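# Move the odd-colored relay into the black tray

## Task

Find the one relay among six whose button color differs from the rest, pull it out and place it in the black parts tray. The task fails if any other relay is left partly raised or tilted, if the result only holds because the robot is holding it, or if anything the robot is touching at the end sinks more than about a fingernail's width once released.

## Robot and tools

Robot: a single six-joint arm with a two-finger parallel gripper, seen through one camera, cam_wrist (504x504 fisheye, mounted on the hand). A flat block sticks out about 9 cm from the wrist-roll axis toward the gripper's +x and turns with it; keep it clear of relays and the tray.

Frame: the scene frame has its origin on the table top under the arm base, +z up, +x forward, +y to the left when facing along +x. Positions are in metres, orientation as a wxyz quaternion. The base may be slightly tilted and the reported hand position gets less accurate at long reach. The gripper's fingers point along its own +z and close along its y. end_effector_position is the spot between the pads when closed; closed fingertips reach about 19 mm past it (6 mm when open), and closing pushes the tips about 13 mm farther out, so leave that gap above surfaces.

Joint order, used in every row and every per-joint list: waist, shoulder, elbow, forearm roll, wrist pitch, wrist roll. Stated ranges (rad): waist -6.283..6.283, shoulder -2.304..2.304, elbow -4.224..0.061, forearm roll -6.283..6.283, wrist pitch -2.164..2.164, wrist roll -6.283..6.283 (true ends may differ by 0.010).

A row is 9 numbers, each in [-1, 1]: six joint values, then gripper position, gripper force_limit, gripper speed. The six joint values are offsets, not poses: each is scaled so 1.0 = 2.036 rad, and is added to a reference set of joint angles. Gripper position is absolute: +1 fully open (85 mm), pads touch near -0.8, -1 closes until blocked. force_limit sets pad force (roughly 20 N at -1, 128 N at 0, 235 N at +1 on a 40 mm object). speed sets closing rate (about 20, 85, 150 mm/s at -1, 0, +1); faster closing adds a few newtons of grip.

execute_actions(actions): a list of actions; each action is a list of up to 15 rows, each row lasting one 1/30 s step; a short action repeats its last row to fill 15 steps. Offsets in every row are from the joint angles at the start of that action (for the first action, the last reported Joint positions), not from the previous row. An action that pushes a joint more than 0.010 rad beyond its range is refused; if the first action fails or any action is malformed, nothing runs. An empty list just returns state and images.

move(target, speed, blocking): target is one 9-number row; its joint offsets are from the Joint positions in the latest result that shows them. speed is the top rate in rad/s for the joint with farthest to go (0.01 to 2, default 0.5). All joints progress in step, so the hand follows a curve, and paths last 0.5 to 10 s. The arm does not avoid obstacles; faster moves and targets set deep past a contact press harder. The result adds a move: line giving the outcome (done, off_target, moving, held, fault), limits=held or none, and the joint farthest from target. With blocking=false you get control back after 0.5 s; use wait(0) to check, and call wait or stop before sending further motion.

wait(seconds): 0 to 10 s, the arm holds its last command. stop(): brakes a running move (needs some room); fingers keep moving. zoom_image(camera, region): region [x0, y0, x1, y1] in cam_wrist pixels, origin top-left, at most 504x504. finished_scene(scene): pass the current scene number to end it; irreversible.

Reading results: Joint positions/velocities in rad and rad/s in the joint order above; Joint targets are what the joints are currently driven toward. "joint sent to its limit" means a joint was stopped at its end. "joint command not followed" means a clearance check altered targets. Per step, targets are clipped to within 0.623 rad of the measured angle and scaled back if the hand would jump over 70 mm; joint target speed is capped at 3.14 rad/s. Gripper object_status: 0 moving, 1 blocked while opening, 2 blocked while closing (grip), 3 reached target or pads met. position_measured counts: 3 open, ~78 = 60 mm, 130 = 40 mm, 180 = 20 mm, 230 pads meet. To grip, send position -1 and keep it until status is 2. New force/speed only apply after a position change of at least 0.01; to loosen, open first.

Avoid: torque faults (load limits N m: waist 52.2, shoulder 52.2, elbow 43.5, forearm roll 23.4, wrist pitch 16.5, wrist roll 16.5; a fault backs the joint off, freezes 10 s and drops the rest of the call), motor overheating from holding loads (MOTOR HOT at 65 °C, brake fault at 80 °C), drops, slams and hard pushes, tipping or lifting neighbouring relays, and knocking anything off the table. Parts may get a brief tug or push. Pull the relay straight up, release it fully in the tray, and back the gripper away so nothing rests on it.

Each tool is called after "Request:" by a JSON object that holds its "name" and its "arguments", one argument or row to a line.

## Session

Request:
{"name": "execute_actions", "arguments": {
  "actions": []
}}

Scene clock: 0.00 s.
end_effector_position=(+0.4048, +0.0684, +0.3076) position_measured=3 object_status=3 end_effector_quat_wxyz=(-0.045, +0.997, +0.036, -0.059) end_effector_velocity=(-0.000, -0.000, +0.000) end_effector_angular_velocity=(-0.000, +0.001, -0.003)
Joint names: [waist, shoulder, elbow, forearm roll, wrist pitch, wrist roll]
Joint positions: [-0.36  -0.601 -0.944  0.721 -1.127  1.861]
Joint velocities: [-0.    -0.     0.    -0.001 -0.     0.003]
Motor temperatures (°C, as the motors report them): [31 32 35 32 36 38]
Joint targets: [-0.360 -0.601 -0.944 0.721 -1.127 1.861]

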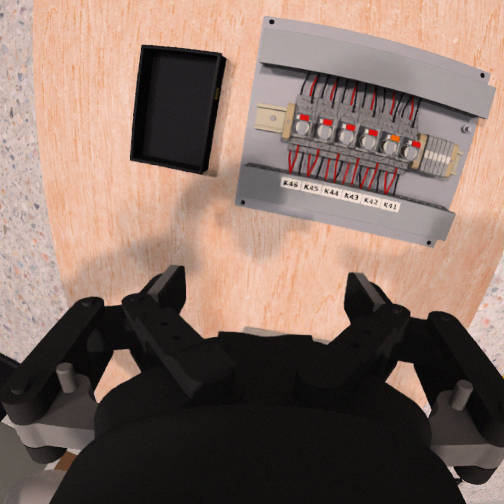

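Request:
{"name": "execute_actions", "arguments": {
  "actions": [
    [[0.025,0,0,0,0,0,1,0,0]]
  ]
}}

Request:
{"name": "execute_actions", "arguments": {
  "actions": [
    [[0,0.025,0,0,0,0,1,0,0]]
  ]
}}

Request:
{"name": "execute_actions", "arguments": {
  "actions": [
    [[0,0,0.025,0,0,0,1,0,0]]
  ]
}}

Request:
{"name": "execute_actions", "arguments": {
  "actions": [
    [[0,0,0,0.025,0,0,1,0,0]]
  ]
}}

Request:
{"name": "execute_actions", "arguments": {
  "actions": [
    [[0,0,0,0,0.025,0,1,0,0]]
  ]
}}

Scene clock: 4.13 s.
end_effector_position=(+0.4074, +0.0826, +0.2930) position_measured=3 object_status=3 end_effector_quat_wxyz=(-0.045, +0.995, +0.053, -0.078) end_effector_velocity=(+0.000, +0.000, -0.000) end_effector_angular_velocity=(-0.001, +0.002, +0.002)
Joint names: [waist, shoulder, elbow, forearm roll, wrist pitch, wrist roll]
Joint positions: [-0.31  -0.601 -0.944  0.721 -1.127  1.861]
Joint velocities: [ 0.002  0.    -0.001 -0.002 -0.     0.001]
Motor temperatures (°C, as the motors report them): [31 32 36 32 36 38]
Joint targets: [-0.310 -0.601 -0.944 0.721 -1.127 1.861]

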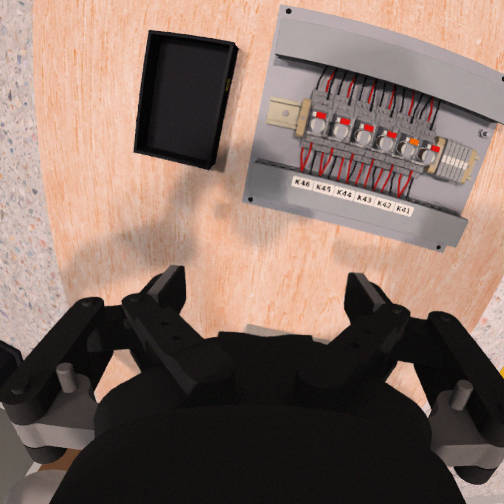

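Scene clock: 4.63 s.
end_effector_position=(+0.4162, +0.0929, +0.3095) position_measured=3 object_status=3 end_effector_quat_wxyz=(-0.031, +0.995, +0.069, -0.064) end_effector_velocity=(+0.001, +0.001, +0.001) end_effector_angular_velocity=(+0.000, -0.002, -0.000)
Joint names: [waist, shoulder, elbow, forearm roll, wrist pitch, wrist roll]
Joint positions: [-0.31  -0.55  -0.944  0.721 -1.127  1.861]
Joint velocities: [-0.     0.002 -0.001  0.001 -0.002  0.001]
Motor temperatures (°C, as the motors report them): [31 32 36 32 36 38]
Joint targets: [-0.310 -0.550 -0.944 0.721 -1.127 1.861]

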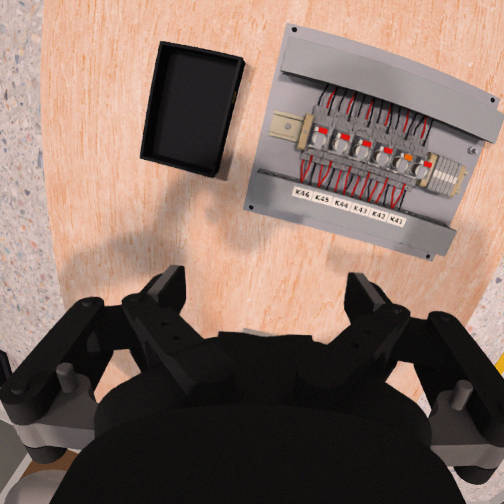

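Scene clock: 5.13 s.
end_effector_position=(+0.3931, +0.0961, +0.2950) position_measured=3 object_status=3 end_effector_quat_wxyz=(-0.045, +0.995, +0.053, -0.078) end_effector_velocity=(-0.001, -0.000, -0.001) end_effector_angular_velocity=(+0.002, +0.001, -0.002)
Joint names: [waist, shoulder, elbow, forearm roll, wrist pitch, wrist roll]
Joint positions: [-0.31  -0.55  -0.893  0.721 -1.127  1.861]
Joint velocities: [-0.    -0.001  0.002  0.001 -0.    -0.   ]
Motor temperatures (°C, as the motors report them): [31 32 36 32 36 38]
Joint targets: [-0.310 -0.550 -0.893 0.721 -1.127 1.861]

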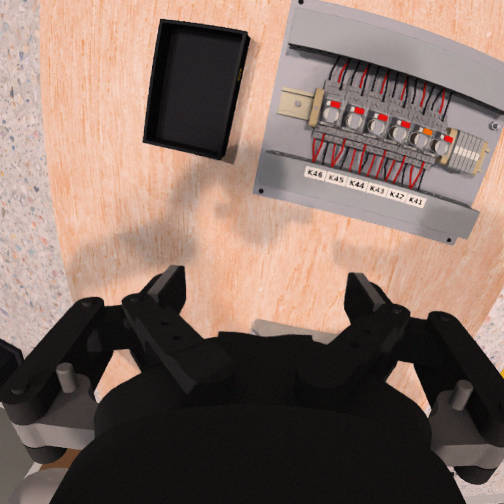

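Scene clock: 5.63 s.
end_effector_position=(+0.4044, +0.1008, +0.2938) position_measured=3 object_status=3 end_effector_quat_wxyz=(-0.052, +0.996, +0.041, -0.057) end_effector_velocity=(+0.000, +0.000, +0.000) end_effector_angular_velocity=(-0.000, -0.001, +0.001)
Joint names: [waist, shoulder, elbow, forearm roll, wrist pitch, wrist roll]
Joint positions: [-0.31  -0.55  -0.893  0.771 -1.127  1.861]
Joint velocities: [ 0.001  0.    -0.     0.001  0.    -0.   ]
Motor temperatures (°C, as the motors report them): [31 32 36 32 36 38]
Joint targets: [-0.310 -0.550 -0.893 0.771 -1.127 1.861]

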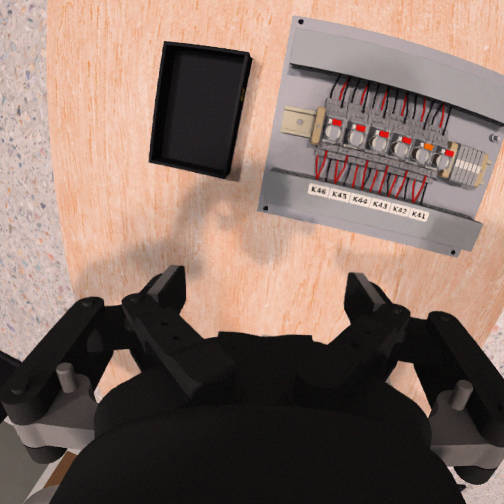

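Scene clock: 6.13 s.
end_effector_position=(+0.4093, +0.0882, +0.2923) position_measured=3 object_status=3 end_effector_quat_wxyz=(-0.028, +0.998, +0.042, -0.048) end_effector_velocity=(+0.000, -0.000, -0.000) end_effector_angular_velocity=(+0.000, -0.001, -0.002)
Joint names: [waist, shoulder, elbow, forearm roll, wrist pitch, wrist roll]
Joint positions: [-0.31  -0.55  -0.893  0.771 -1.076  1.861]
Joint velocities: [-0.    -0.    -0.     0.001  0.     0.001]
Motor temperatures (°C, as the motors report them): [31 32 36 32 36 38]
Joint targets: [-0.310 -0.550 -0.893 0.771 -1.076 1.861]

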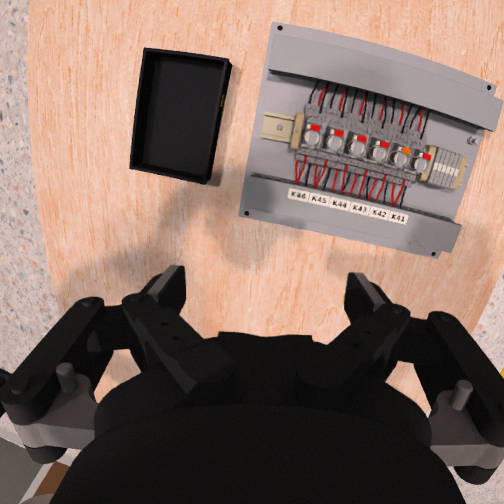

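Request:
{"name": "move", "arguments": {
  "target": [0.0038,-0.0825,-0.0572,0.0514,0.0584,0,1,0,0]
}}

Scene clock: 24.40 s.
end_effector_position=(+0.4632, +0.0256, +0.2627) position_measured=3 object_status=3 end_effector_quat_wxyz=(+0.003, +1.000, +0.001, -0.006) end_effector_velocity=(+0.000, -0.001, -0.001) end_effector_angular_velocity=(-0.002, +0.001, -0.001)
Joint names: [waist, shoulder, elbow, forearm roll, wrist pitch, wrist roll]
Joint positions: [-0.302 -0.717 -1.01   0.876 -0.957  1.861]
Joint velocities: [ 0.    -0.002 -0.001 -0.     0.002  0.   ]
Motor temperatures (°C, as the motors report them): [31 32 36 32 36 38]
Joint targets: [-0.302 -0.718 -1.010 0.876 -0.957 1.861]
move: done; limits=none; farthest joint: the shoulder, 0.001 radians from its target (0.168 radians at the start)

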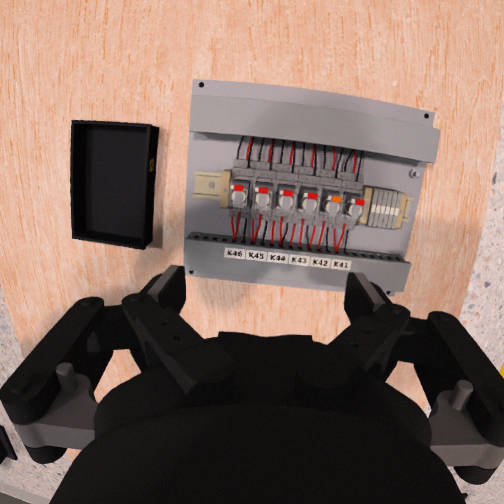

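Request:
{"name": "move", "arguments": {
  "target": [-0.0044,-0.1122,-0.0759,0.0099,0.0242,0,1,0,0]
}}

Scene clock: 31.50 s.
end_effector_position=(+0.4843, -0.0507, +0.2178) position_measured=3 object_status=3 end_effector_quat_wxyz=(+0.007, +0.999, -0.031, -0.011) end_effector_velocity=(-0.002, -0.001, -0.002) end_effector_angular_velocity=(+0.003, +0.002, -0.004)
Joint names: [waist, shoulder, elbow, forearm roll, wrist pitch, wrist roll]
Joint positions: [-0.311 -0.945 -1.164  0.896 -0.908  1.861]
Joint velocities: [-0.001 -0.004  0.    -0.    -0.     0.   ]
Motor temperatures (°C, as the motors report them): [31 33 36 32 36 38]
Joint targets: [-0.311 -0.946 -1.164 0.896 -0.908 1.861]
move: done; limits=none; farthest joint: the waist, 0.000 radians from its target (0.009 radians at the start)

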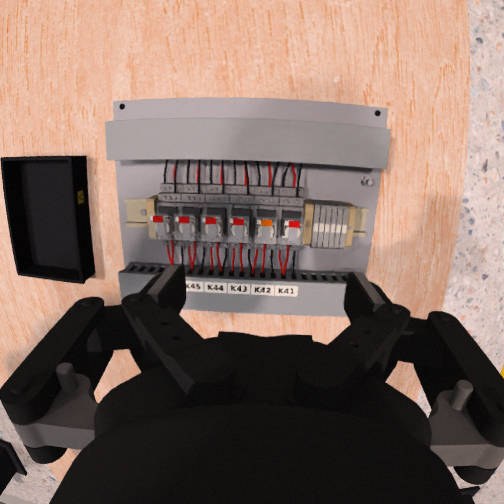

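Request:
{"name": "zoom_image", "arguments": {
  "camera": "cam_wrist",
  "region": [110,150,390,310]
}}

Region (110, 150, 390, 310) of cam_wrist's 504x504 image, scaled by 1.800, with more detail than that image has; it fills the top 288 rows of this view, and the rest is white.

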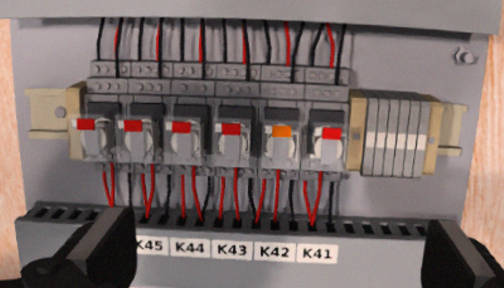

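Request:
{"name": "move", "arguments": {
  "target": [0,0,0,0,0,-0.7715,1,0,0],
  "speed": 1
}}

Scene clock: 41.27 s.
end_effector_position=(+0.4843, -0.0507, +0.2178) position_measured=3 object_status=3 end_effector_quat_wxyz=(-0.003, +0.729, +0.685, -0.012) end_effector_velocity=(+0.001, +0.001, +0.001) end_effector_angular_velocity=(-0.001, -0.003, +0.003)
Joint names: [waist, shoulder, elbow, forearm roll, wrist pitch, wrist roll]
Joint positions: [-0.311 -0.945 -1.164  0.896 -0.908  0.291]
Joint velocities: [ 0.     0.002 -0.     0.002 -0.    -0.002]
Motor temperatures (°C, as the motors report them): [31 33 36 32 36 38]
Joint targets: [-0.311 -0.945 -1.164 0.896 -0.908 0.291]
move: done; limits=none; farthest joint: the wrist roll, 0.001 radians from its target (1.571 radians at the start)

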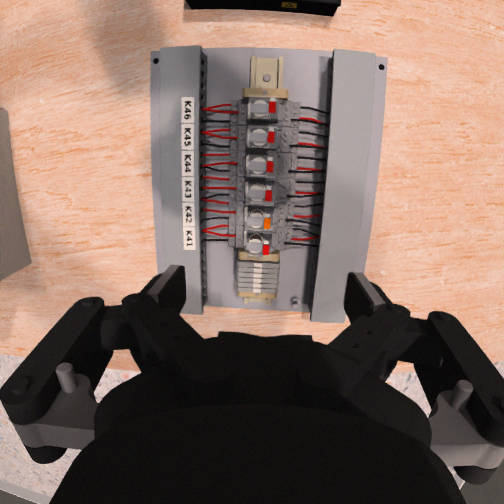

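Request:
{"name": "move", "arguments": {
  "target": [0.0481,-0.0338,0.037,0.0649,0.0602,-0.044,1,0,0],
  "speed": 0.3
}}

Scene clock: 47.37 s.
end_effector_position=(+0.4573, -0.0519, +0.1354) position_measured=3 object_status=3 end_effector_quat_wxyz=(-0.003, +0.733, +0.679, -0.040) end_effector_velocity=(-0.001, +0.001, -0.002) end_effector_angular_velocity=(+0.003, +0.003, -0.001)
Joint names: [waist, shoulder, elbow, forearm roll, wrist pitch, wrist roll]
Joint positions: [-0.213 -1.014 -1.089  1.028 -0.786  0.202]
Joint velocities: [ 0.003 -0.003  0.002  0.002 -0.001 -0.001]
Motor temperatures (°C, as the motors report them): [31 33 36 32 36 38]
Joint targets: [-0.213 -1.014 -1.089 1.028 -0.786 0.202]
move: done; limits=none; farthest joint: the waist, 0.000 radians from its target (0.098 radians at the start)

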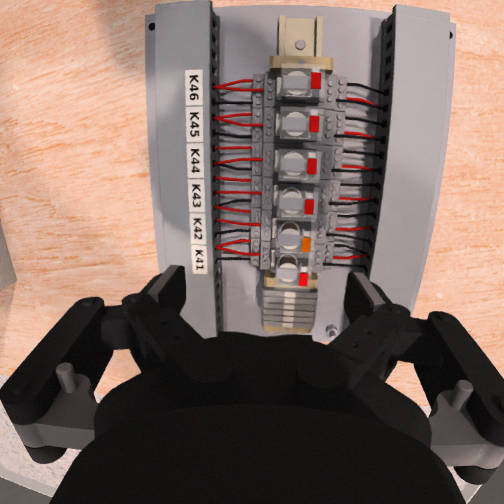

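Request:
{"name": "execute_actions", "arguments": {
  "actions": [
    [[0.02,0,0,0,0,0,1,0,0]]
  ]
}}

Request:
{"name": "execute_actions", "arguments": {
  "actions": [
    [[0,0.02,0,0,0,0,1,0,0]]
  ]
}}

Request:
{"name": "execute_actions", "arguments": {
  "actions": [
    [[0,0,0.02,0,0,0,1,0,0]]
  ]
}}

Request:
{"name": "execute_actions", "arguments": {
  "actions": [
    [[0,0,0,0.02,0,0,1,0,0]]
  ]
}}

Request:
{"name": "execute_actions", "arguments": {
  "actions": [
    [[0,0,0,0,0.02,0,1,0,0]]
  ]
}}

Scene clock: 55.17 s.
end_effector_position=(+0.4578, -0.0390, +0.1221) position_measured=3 object_status=3 end_effector_quat_wxyz=(-0.013, +0.723, +0.689, -0.050) end_effector_velocity=(-0.001, +0.001, -0.001) end_effector_angular_velocity=(+0.000, +0.003, +0.002)
Joint names: [waist, shoulder, elbow, forearm roll, wrist pitch, wrist roll]
Joint positions: [-0.173 -1.014 -1.089  1.028 -0.786  0.202]
Joint velocities: [ 0.003 -0.001  0.    -0.001  0.    -0.001]
Motor temperatures (°C, as the motors report them): [31 33 36 32 36 38]
Joint targets: [-0.173 -1.014 -1.089 1.028 -0.786 0.202]

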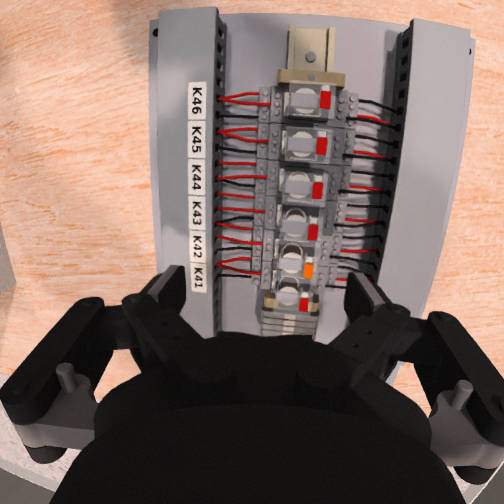

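Scene clock: 55.67 s.
end_effector_position=(+0.4731, -0.0306, +0.1383) position_measured=3 object_status=3 end_effector_quat_wxyz=(+0.002, +0.714, +0.698, -0.046) end_effector_velocity=(+0.001, -0.001, +0.002) end_effector_angular_velocity=(-0.004, -0.003, +0.002)
Joint names: [waist, shoulder, elbow, forearm roll, wrist pitch, wrist roll]
Joint positions: [-0.173 -0.973 -1.089  1.028 -0.786  0.202]
Joint velocities: [-0.002  0.002 -0.001 -0.001  0.002 -0.   ]
Motor temperatures (°C, as the motors report them): [31 33 36 32 36 38]
Joint targets: [-0.173 -0.973 -1.089 1.028 -0.786 0.202]

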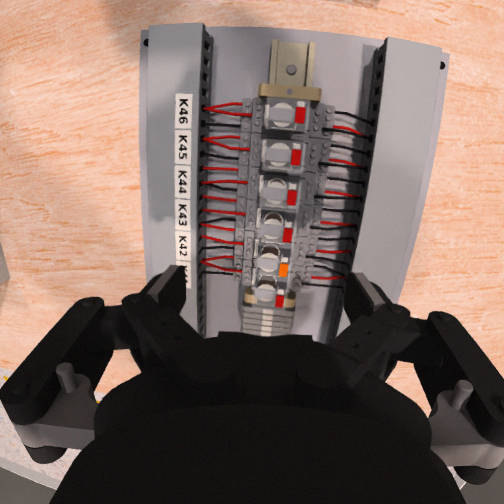

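Scene clock: 56.17 s.
end_effector_position=(+0.4500, -0.0272, +0.1292) position_measured=3 object_status=3 end_effector_quat_wxyz=(-0.013, +0.723, +0.689, -0.050) end_effector_velocity=(-0.002, +0.000, -0.001) end_effector_angular_velocity=(+0.001, +0.003, +0.001)
Joint names: [waist, shoulder, elbow, forearm roll, wrist pitch, wrist roll]
Joint positions: [-0.173 -0.973 -1.049  1.028 -0.786  0.202]
Joint velocities: [-0.    -0.     0.002 -0.001 -0.    -0.001]
Motor temperatures (°C, as the motors report them): [31 33 36 32 36 38]
Joint targets: [-0.173 -0.973 -1.048 1.028 -0.786 0.202]

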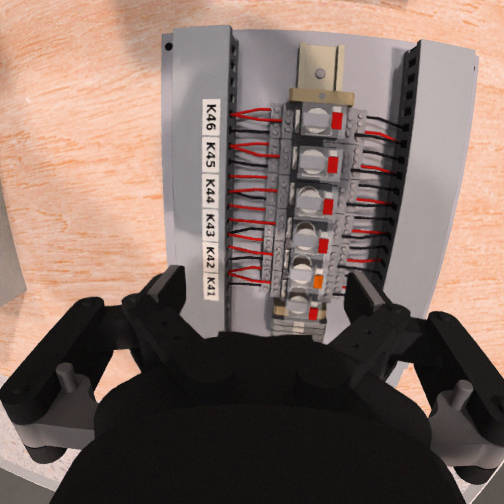

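Scene clock: 56.67 s.
end_effector_position=(+0.4576, -0.0262, +0.1286) position_measured=3 object_status=3 end_effector_quat_wxyz=(-0.004, +0.733, +0.679, -0.038) end_effector_velocity=(+0.000, +0.000, -0.000) end_effector_angular_velocity=(+0.001, -0.000, -0.002)
Joint names: [waist, shoulder, elbow, forearm roll, wrist pitch, wrist roll]
Joint positions: [-0.173 -0.973 -1.049  1.068 -0.786  0.202]
Joint velocities: [ 0.     0.     0.     0.001 -0.001  0.002]
Motor temperatures (°C, as the motors report them): [31 33 36 32 36 38]
Joint targets: [-0.173 -0.973 -1.049 1.069 -0.786 0.202]

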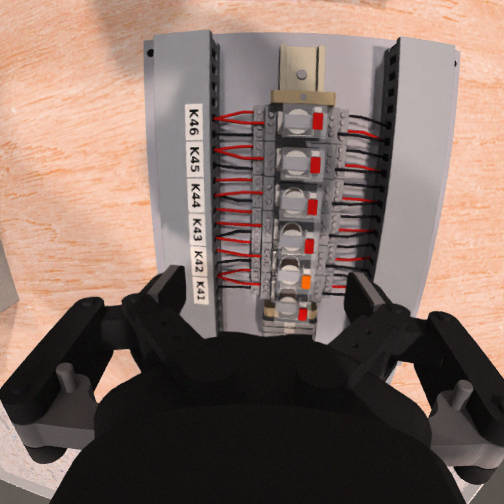

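Scene clock: 57.17 s.
end_effector_position=(+0.4590, -0.0369, +0.1292) position_measured=3 object_status=3 end_effector_quat_wxyz=(+0.012, +0.732, +0.679, -0.050) end_effector_velocity=(-0.000, -0.000, -0.000) end_effector_angular_velocity=(+0.001, +0.001, +0.000)
Joint names: [waist, shoulder, elbow, forearm roll, wrist pitch, wrist roll]
Joint positions: [-0.173 -0.973 -1.048  1.068 -0.745  0.202]
Joint velocities: [ 0.    -0.001 -0.    -0.    -0.    -0.   ]
Motor temperatures (°C, as the motors report them): [31 33 36 32 36 38]
Joint targets: [-0.173 -0.973 -1.049 1.068 -0.745 0.202]

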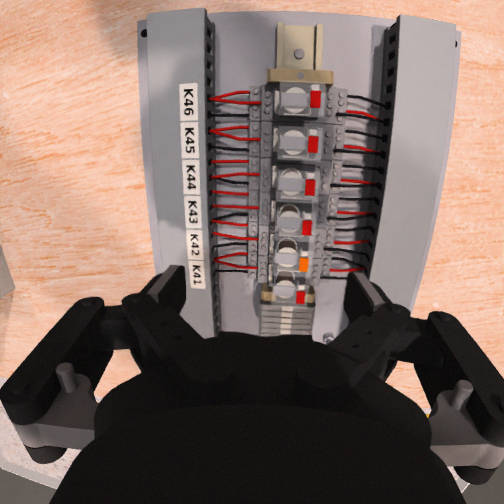

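Request:
{"name": "move", "arguments": {
  "target": [-0.002,-0.06,-0.046,0.0533,-0.033,-0.046,1,0,0],
  "speed": 0.3
}}

Scene clock: 70.27 s.
end_effector_position=(+0.4834, -0.0520, +0.1003) position_measured=3 object_status=3 end_effector_quat_wxyz=(+0.000, +0.735, +0.678, -0.002) end_effector_velocity=(-0.000, -0.000, -0.000) end_effector_angular_velocity=(+0.001, -0.000, -0.000)
Joint names: [waist, shoulder, elbow, forearm roll, wrist pitch, wrist roll]
Joint positions: [-0.177 -1.095 -1.142  1.177 -0.812  0.108]
Joint velocities: [-0.001 -0.001 -0.     0.001 -0.001 -0.002]
Motor temperatures (°C, as the motors report them): [31 33 36 32 36 38]
Joint targets: [-0.177 -1.095 -1.142 1.177 -0.812 0.108]
move: done; limits=none; farthest joint: the waist, 0.000 radians from its target (0.004 radians at the start)

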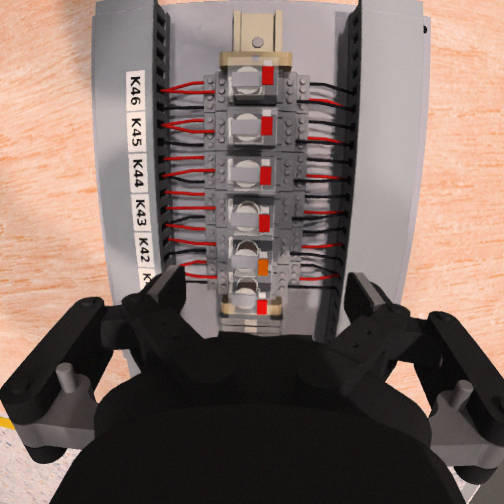

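Request:
{"name": "move", "arguments": {
  "target": [0.025,-0.0228,0.0086,0.0489,0.0176,-0.035,0.2,0,0],
  "speed": 0.2
}}

Scene clock: 79.20 s.
end_effector_position=(+0.4717, -0.0528, +0.0603) position_measured=104 object_status=3 end_effector_quat_wxyz=(+0.003, +0.737, +0.676, -0.009) end_effector_velocity=(-0.001, +0.001, -0.001) end_effector_angular_velocity=(+0.000, +0.003, +0.002)
Joint names: [waist, shoulder, elbow, forearm roll, wrist pitch, wrist roll]
Joint positions: [-0.126 -1.141 -1.125  1.276 -0.776  0.037]
Joint velocities: [ 0.002 -0.     0.001 -0.     0.    -0.001]
Motor temperatures (°C, as the motors report them): [31 33 36 32 36 38]
Joint targets: [-0.126 -1.141 -1.125 1.276 -0.776 0.037]
move: done; limits=none; farthest joint: the waist, 0.000 radians from its target (0.051 radians at the start)

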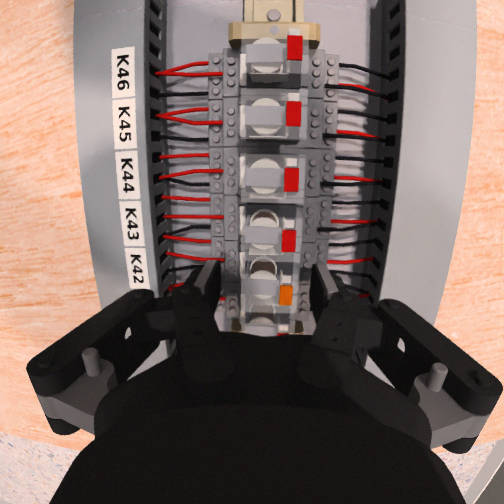

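Request:
{"name": "execute_actions", "arguments": {
  "actions": [
    [[0.0067,-0.0067,-0.0003,0.0115,0.0038,-0.008,0.2,0,0]],
    [[0,0,0,0,0,0,-1,0,0]],
    [[0,0,0,0,0,0,-1,0,0]]
  ]
}}

Scene clock: 84.77 s.
end_effector_position=(+0.4711, -0.0535, +0.0511) position_measured=164 object_status=2 end_effector_quat_wxyz=(+0.005, +0.736, +0.677, -0.011) end_effector_velocity=(-0.000, +0.000, +0.000) end_effector_angular_velocity=(-0.001, +0.000, +0.001)
Joint names: [waist, shoulder, elbow, forearm roll, wrist pitch, wrist roll]
Joint positions: [-0.113 -1.154 -1.127  1.3   -0.769  0.021]
Joint velocities: [ 0.     0.001  0.001 -0.     0.001 -0.001]
Motor temperatures (°C, as the motors report them): [31 33 36 32 36 38]
Joint targets: [-0.113 -1.154 -1.127 1.300 -0.769 0.021]

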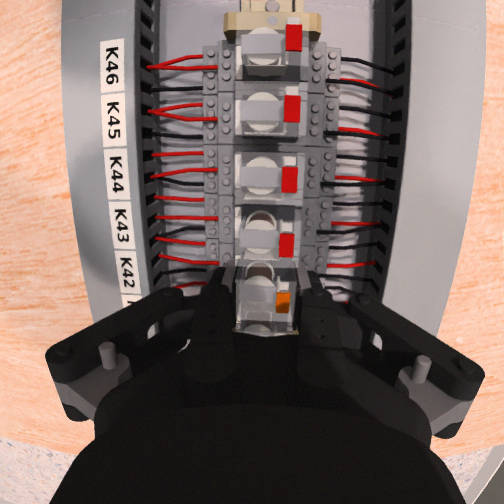

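Gripped (~27mm). Lift 50 mm.

Request:
{"name": "move", "arguments": {
  "target": [-0.0335,0.0335,0.0015,-0.0575,-0.019,0.04,-1,0,0],
  "speed": 0.15
}}

Scene clock: 88.27 s.
end_effector_position=(+0.4780, -0.0511, +0.1014) position_measured=164 object_status=2 end_effector_quat_wxyz=(+0.001, +0.737, +0.676, -0.002) end_effector_velocity=(+0.001, +0.000, +0.001) end_effector_angular_velocity=(+0.001, -0.001, +0.003)
Joint names: [waist, shoulder, elbow, forearm roll, wrist pitch, wrist roll]
Joint positions: [-0.181 -1.086 -1.124  1.183 -0.807  0.102]
Joint velocities: [-0.001  0.001 -0.    -0.001 -0.001 -0.002]
Motor temperatures (°C, as the motors report them): [31 33 36 32 36 38]
Joint targets: [-0.181 -1.086 -1.124 1.183 -0.807 0.102]
move: done; limits=none; farthest joint: the waist, 0.000 radians from its target (0.068 radians at the start)

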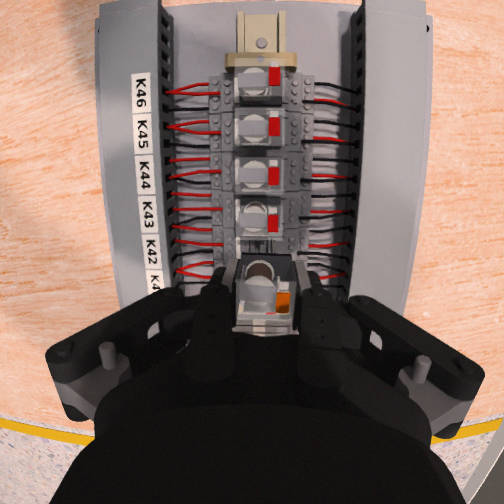

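Request:
{"name": "move", "arguments": {
  "target": [-0.0594,0.1812,0.056,-0.1508,-0.0737,0.093,-1,0,0],
  "speed": 0.4
}}

Scene clock: 93.67 s.
end_effector_position=(+0.4632, +0.0257, +0.2625) position_measured=164 object_status=2 end_effector_quat_wxyz=(-0.002, +0.707, +0.708, -0.006) end_effector_velocity=(+0.001, +0.002, +0.002) end_effector_angular_velocity=(-0.001, -0.000, +0.004)
Joint names: [waist, shoulder, elbow, forearm roll, wrist pitch, wrist roll]
Joint positions: [-0.302 -0.718 -1.01   0.876 -0.957  0.291]
Joint velocities: [ 0.001  0.005 -0.    -0.003 -0.002  0.001]
Motor temperatures (°C, as the motors report them): [31 33 36 32 36 38]
Joint targets: [-0.302 -0.717 -1.010 0.876 -0.957 0.291]
move: done; limits=none; farthest joint: the shoulder, 0.001 radians from its target (0.369 radians at the start)

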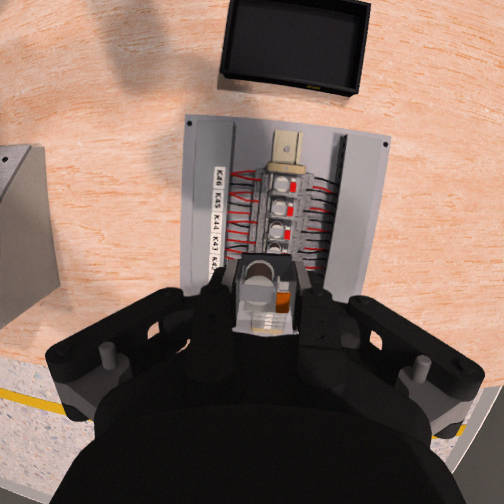

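Request:
{"name": "move", "arguments": {
  "target": [0.0726,0.0597,0.041,0.0514,0.0041,0,-1,0,0],
  "speed": 0.4
}}

Request:
{"name": "move", "arguments": {
  "target": [0.0726,0.0597,0.041,0.0514,0.0041,0,-1,0,0],
  "speed": 0.4
}}

Scene clock: 100.70 s.
end_effector_position=(+0.4741, +0.1098, +0.2336) position_measured=164 object_status=2 end_effector_quat_wxyz=(-0.004, +0.682, +0.731, -0.003) end_effector_velocity=(+0.001, +0.002, +0.000) end_effector_angular_velocity=(+0.001, -0.001, +0.003)
Joint names: [waist, shoulder, elbow, forearm roll, wrist pitch, wrist roll]
Joint positions: [-0.155 -0.597 -0.926  0.981 -0.949  0.291]
Joint velocities: [ 0.002  0.002 -0.     0.001 -0.002 -0.001]
Motor temperatures (°C, as the motors report them): [31 33 36 32 36 38]
Joint targets: [-0.154 -0.596 -0.926 0.981 -0.949 0.291]
move: done; limits=none; farthest joint: the waist, 0.000 radians from its target (0.148 radians at the start)

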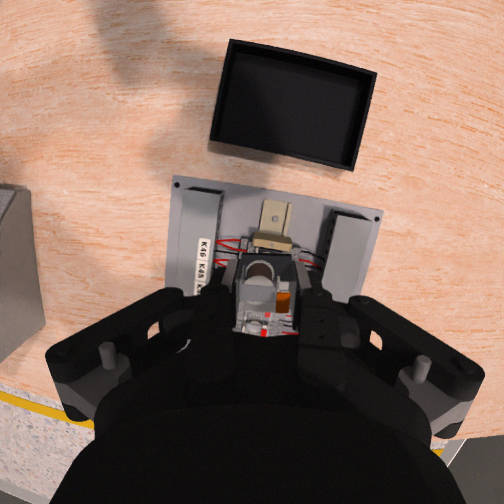

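Scene clock: 101.50 s.
end_effector_position=(+0.4682, +0.1925, +0.2036) position_measured=164 object_status=2 end_effector_quat_wxyz=(-0.010, +0.658, +0.753, +0.003) end_effector_velocity=(+0.000, +0.003, +0.000) end_effector_angular_velocity=(+0.002, -0.001, +0.003)
Joint names: [waist, shoulder, elbow, forearm roll, wrist pitch, wrist roll]
Joint positions: [-0.007 -0.476 -0.843  1.085 -0.94   0.291]
Joint velocities: [ 0.003  0.004  0.     0.002 -0.002  0.001]
Motor temperatures (°C, as the motors report them): [31 33 36 32 36 38]
Joint targets: [-0.007 -0.475 -0.843 1.085 -0.940 0.291]
move: done; limits=none; farthest joint: the wrist pitch, 0.001 radians from its target (0.008 radians at the start)

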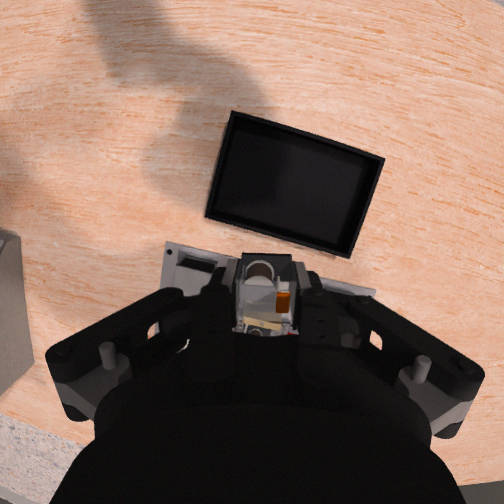

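Request:
{"name": "move", "arguments": {
  "target": [0.068,0,0.0088,0.0581,0.0222,0,-1,0,0],
  "speed": 0.4
}}

Scene clock: 107.37 s.
end_effector_position=(+0.4683, +0.2348, +0.1536) position_measured=164 object_status=2 end_effector_quat_wxyz=(-0.014, +0.654, +0.757, +0.002) end_effector_velocity=(+0.000, +0.001, -0.001) end_effector_angular_velocity=(-0.001, -0.000, +0.001)
Joint names: [waist, shoulder, elbow, forearm roll, wrist pitch, wrist roll]
Joint positions: [ 0.131 -0.475 -0.825  1.203 -0.895  0.291]
Joint velocities: [ 0.002 -0.001 -0.001  0.002  0.001  0.   ]
Motor temperatures (°C, as the motors report them): [31 33 36 32 36 38]
Joint targets: [0.131 -0.476 -0.825 1.203 -0.895 0.291]
move: done; limits=none; farthest joint: the waist, 0.001 radians from its target (0.138 radians at the start)

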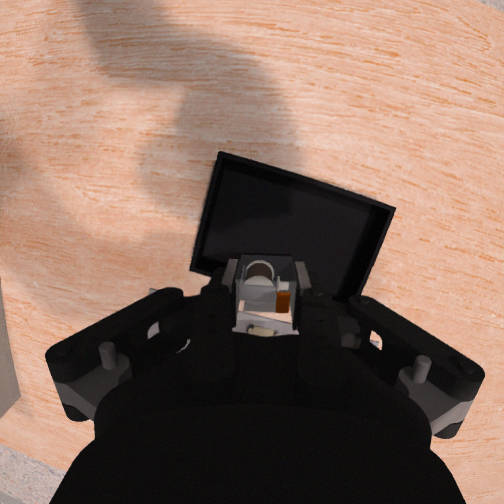

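Request:
{"name": "move", "arguments": {
  "target": [0.068,0,0.0088,0.0581,0.0222,0,-1,0,0],
  "speed": 0.4
}}

Request:
{"name": "execute_actions", "arguments": {
  "actions": [
    [[0,0,0,0,0,0,0.3,0,0]],
    [[0,0,0,0,0,0,0.3,0,0]]
  ]
}}

Scene clock: 112.63 s.
end_effector_position=(+0.4585, +0.2755, +0.1047) position_measured=164 object_status=2 end_effector_quat_wxyz=(-0.018, +0.652, +0.758, -0.003) end_effector_velocity=(+0.000, +0.001, -0.000) end_effector_angular_velocity=(-0.001, -0.001, +0.001)
Joint names: [waist, shoulder, elbow, forearm roll, wrist pitch, wrist roll]
Joint positions: [ 0.269 -0.475 -0.807  1.321 -0.85   0.291]
Joint velocities: [ 0.001  0.002  0.001  0.001  0.001 -0.001]
Motor temperatures (°C, as the motors report them): [31 33 36 32 36 38]
Joint targets: [0.269 -0.475 -0.807 1.322 -0.850 0.291]
move: done; limits=none; farthest joint: the waist, 0.001 radians from its target (0.138 radians at the start)

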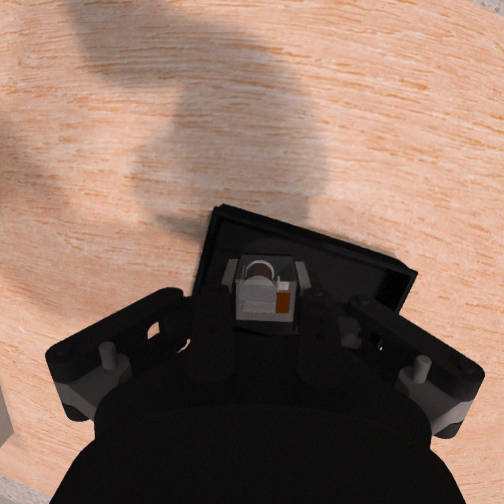

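Scene clock: 113.63 s.
end_effector_position=(+0.4585, +0.2755, +0.1047) position_measured=91 object_status=3 end_effector_quat_wxyz=(-0.018, +0.652, +0.758, -0.003) end_effector_velocity=(-0.001, -0.000, -0.001) end_effector_angular_velocity=(-0.001, +0.002, +0.001)
Joint names: [waist, shoulder, elbow, forearm roll, wrist pitch, wrist roll]
Joint positions: [ 0.269 -0.475 -0.807  1.321 -0.85   0.291]
Joint velocities: [ 0.001 -0.002  0.    -0.001  0.001 -0.001]
Motor temperatures (°C, as the motors report them): [31 33 36 32 36 38]
Joint targets: [0.269 -0.475 -0.807 1.321 -0.850 0.291]

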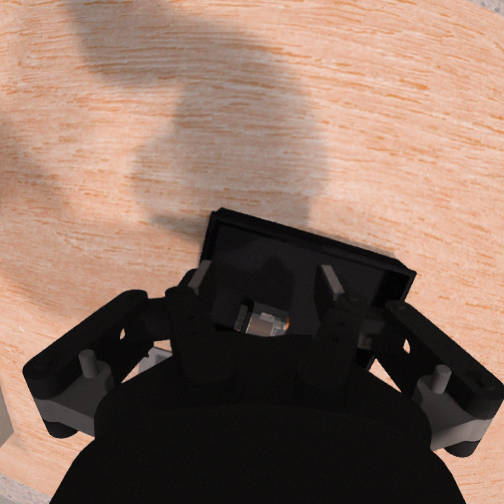

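Request:
{"name": "finished_scene", "arguments": {
  "scene": 1
}}

The scene is finished: the task was done.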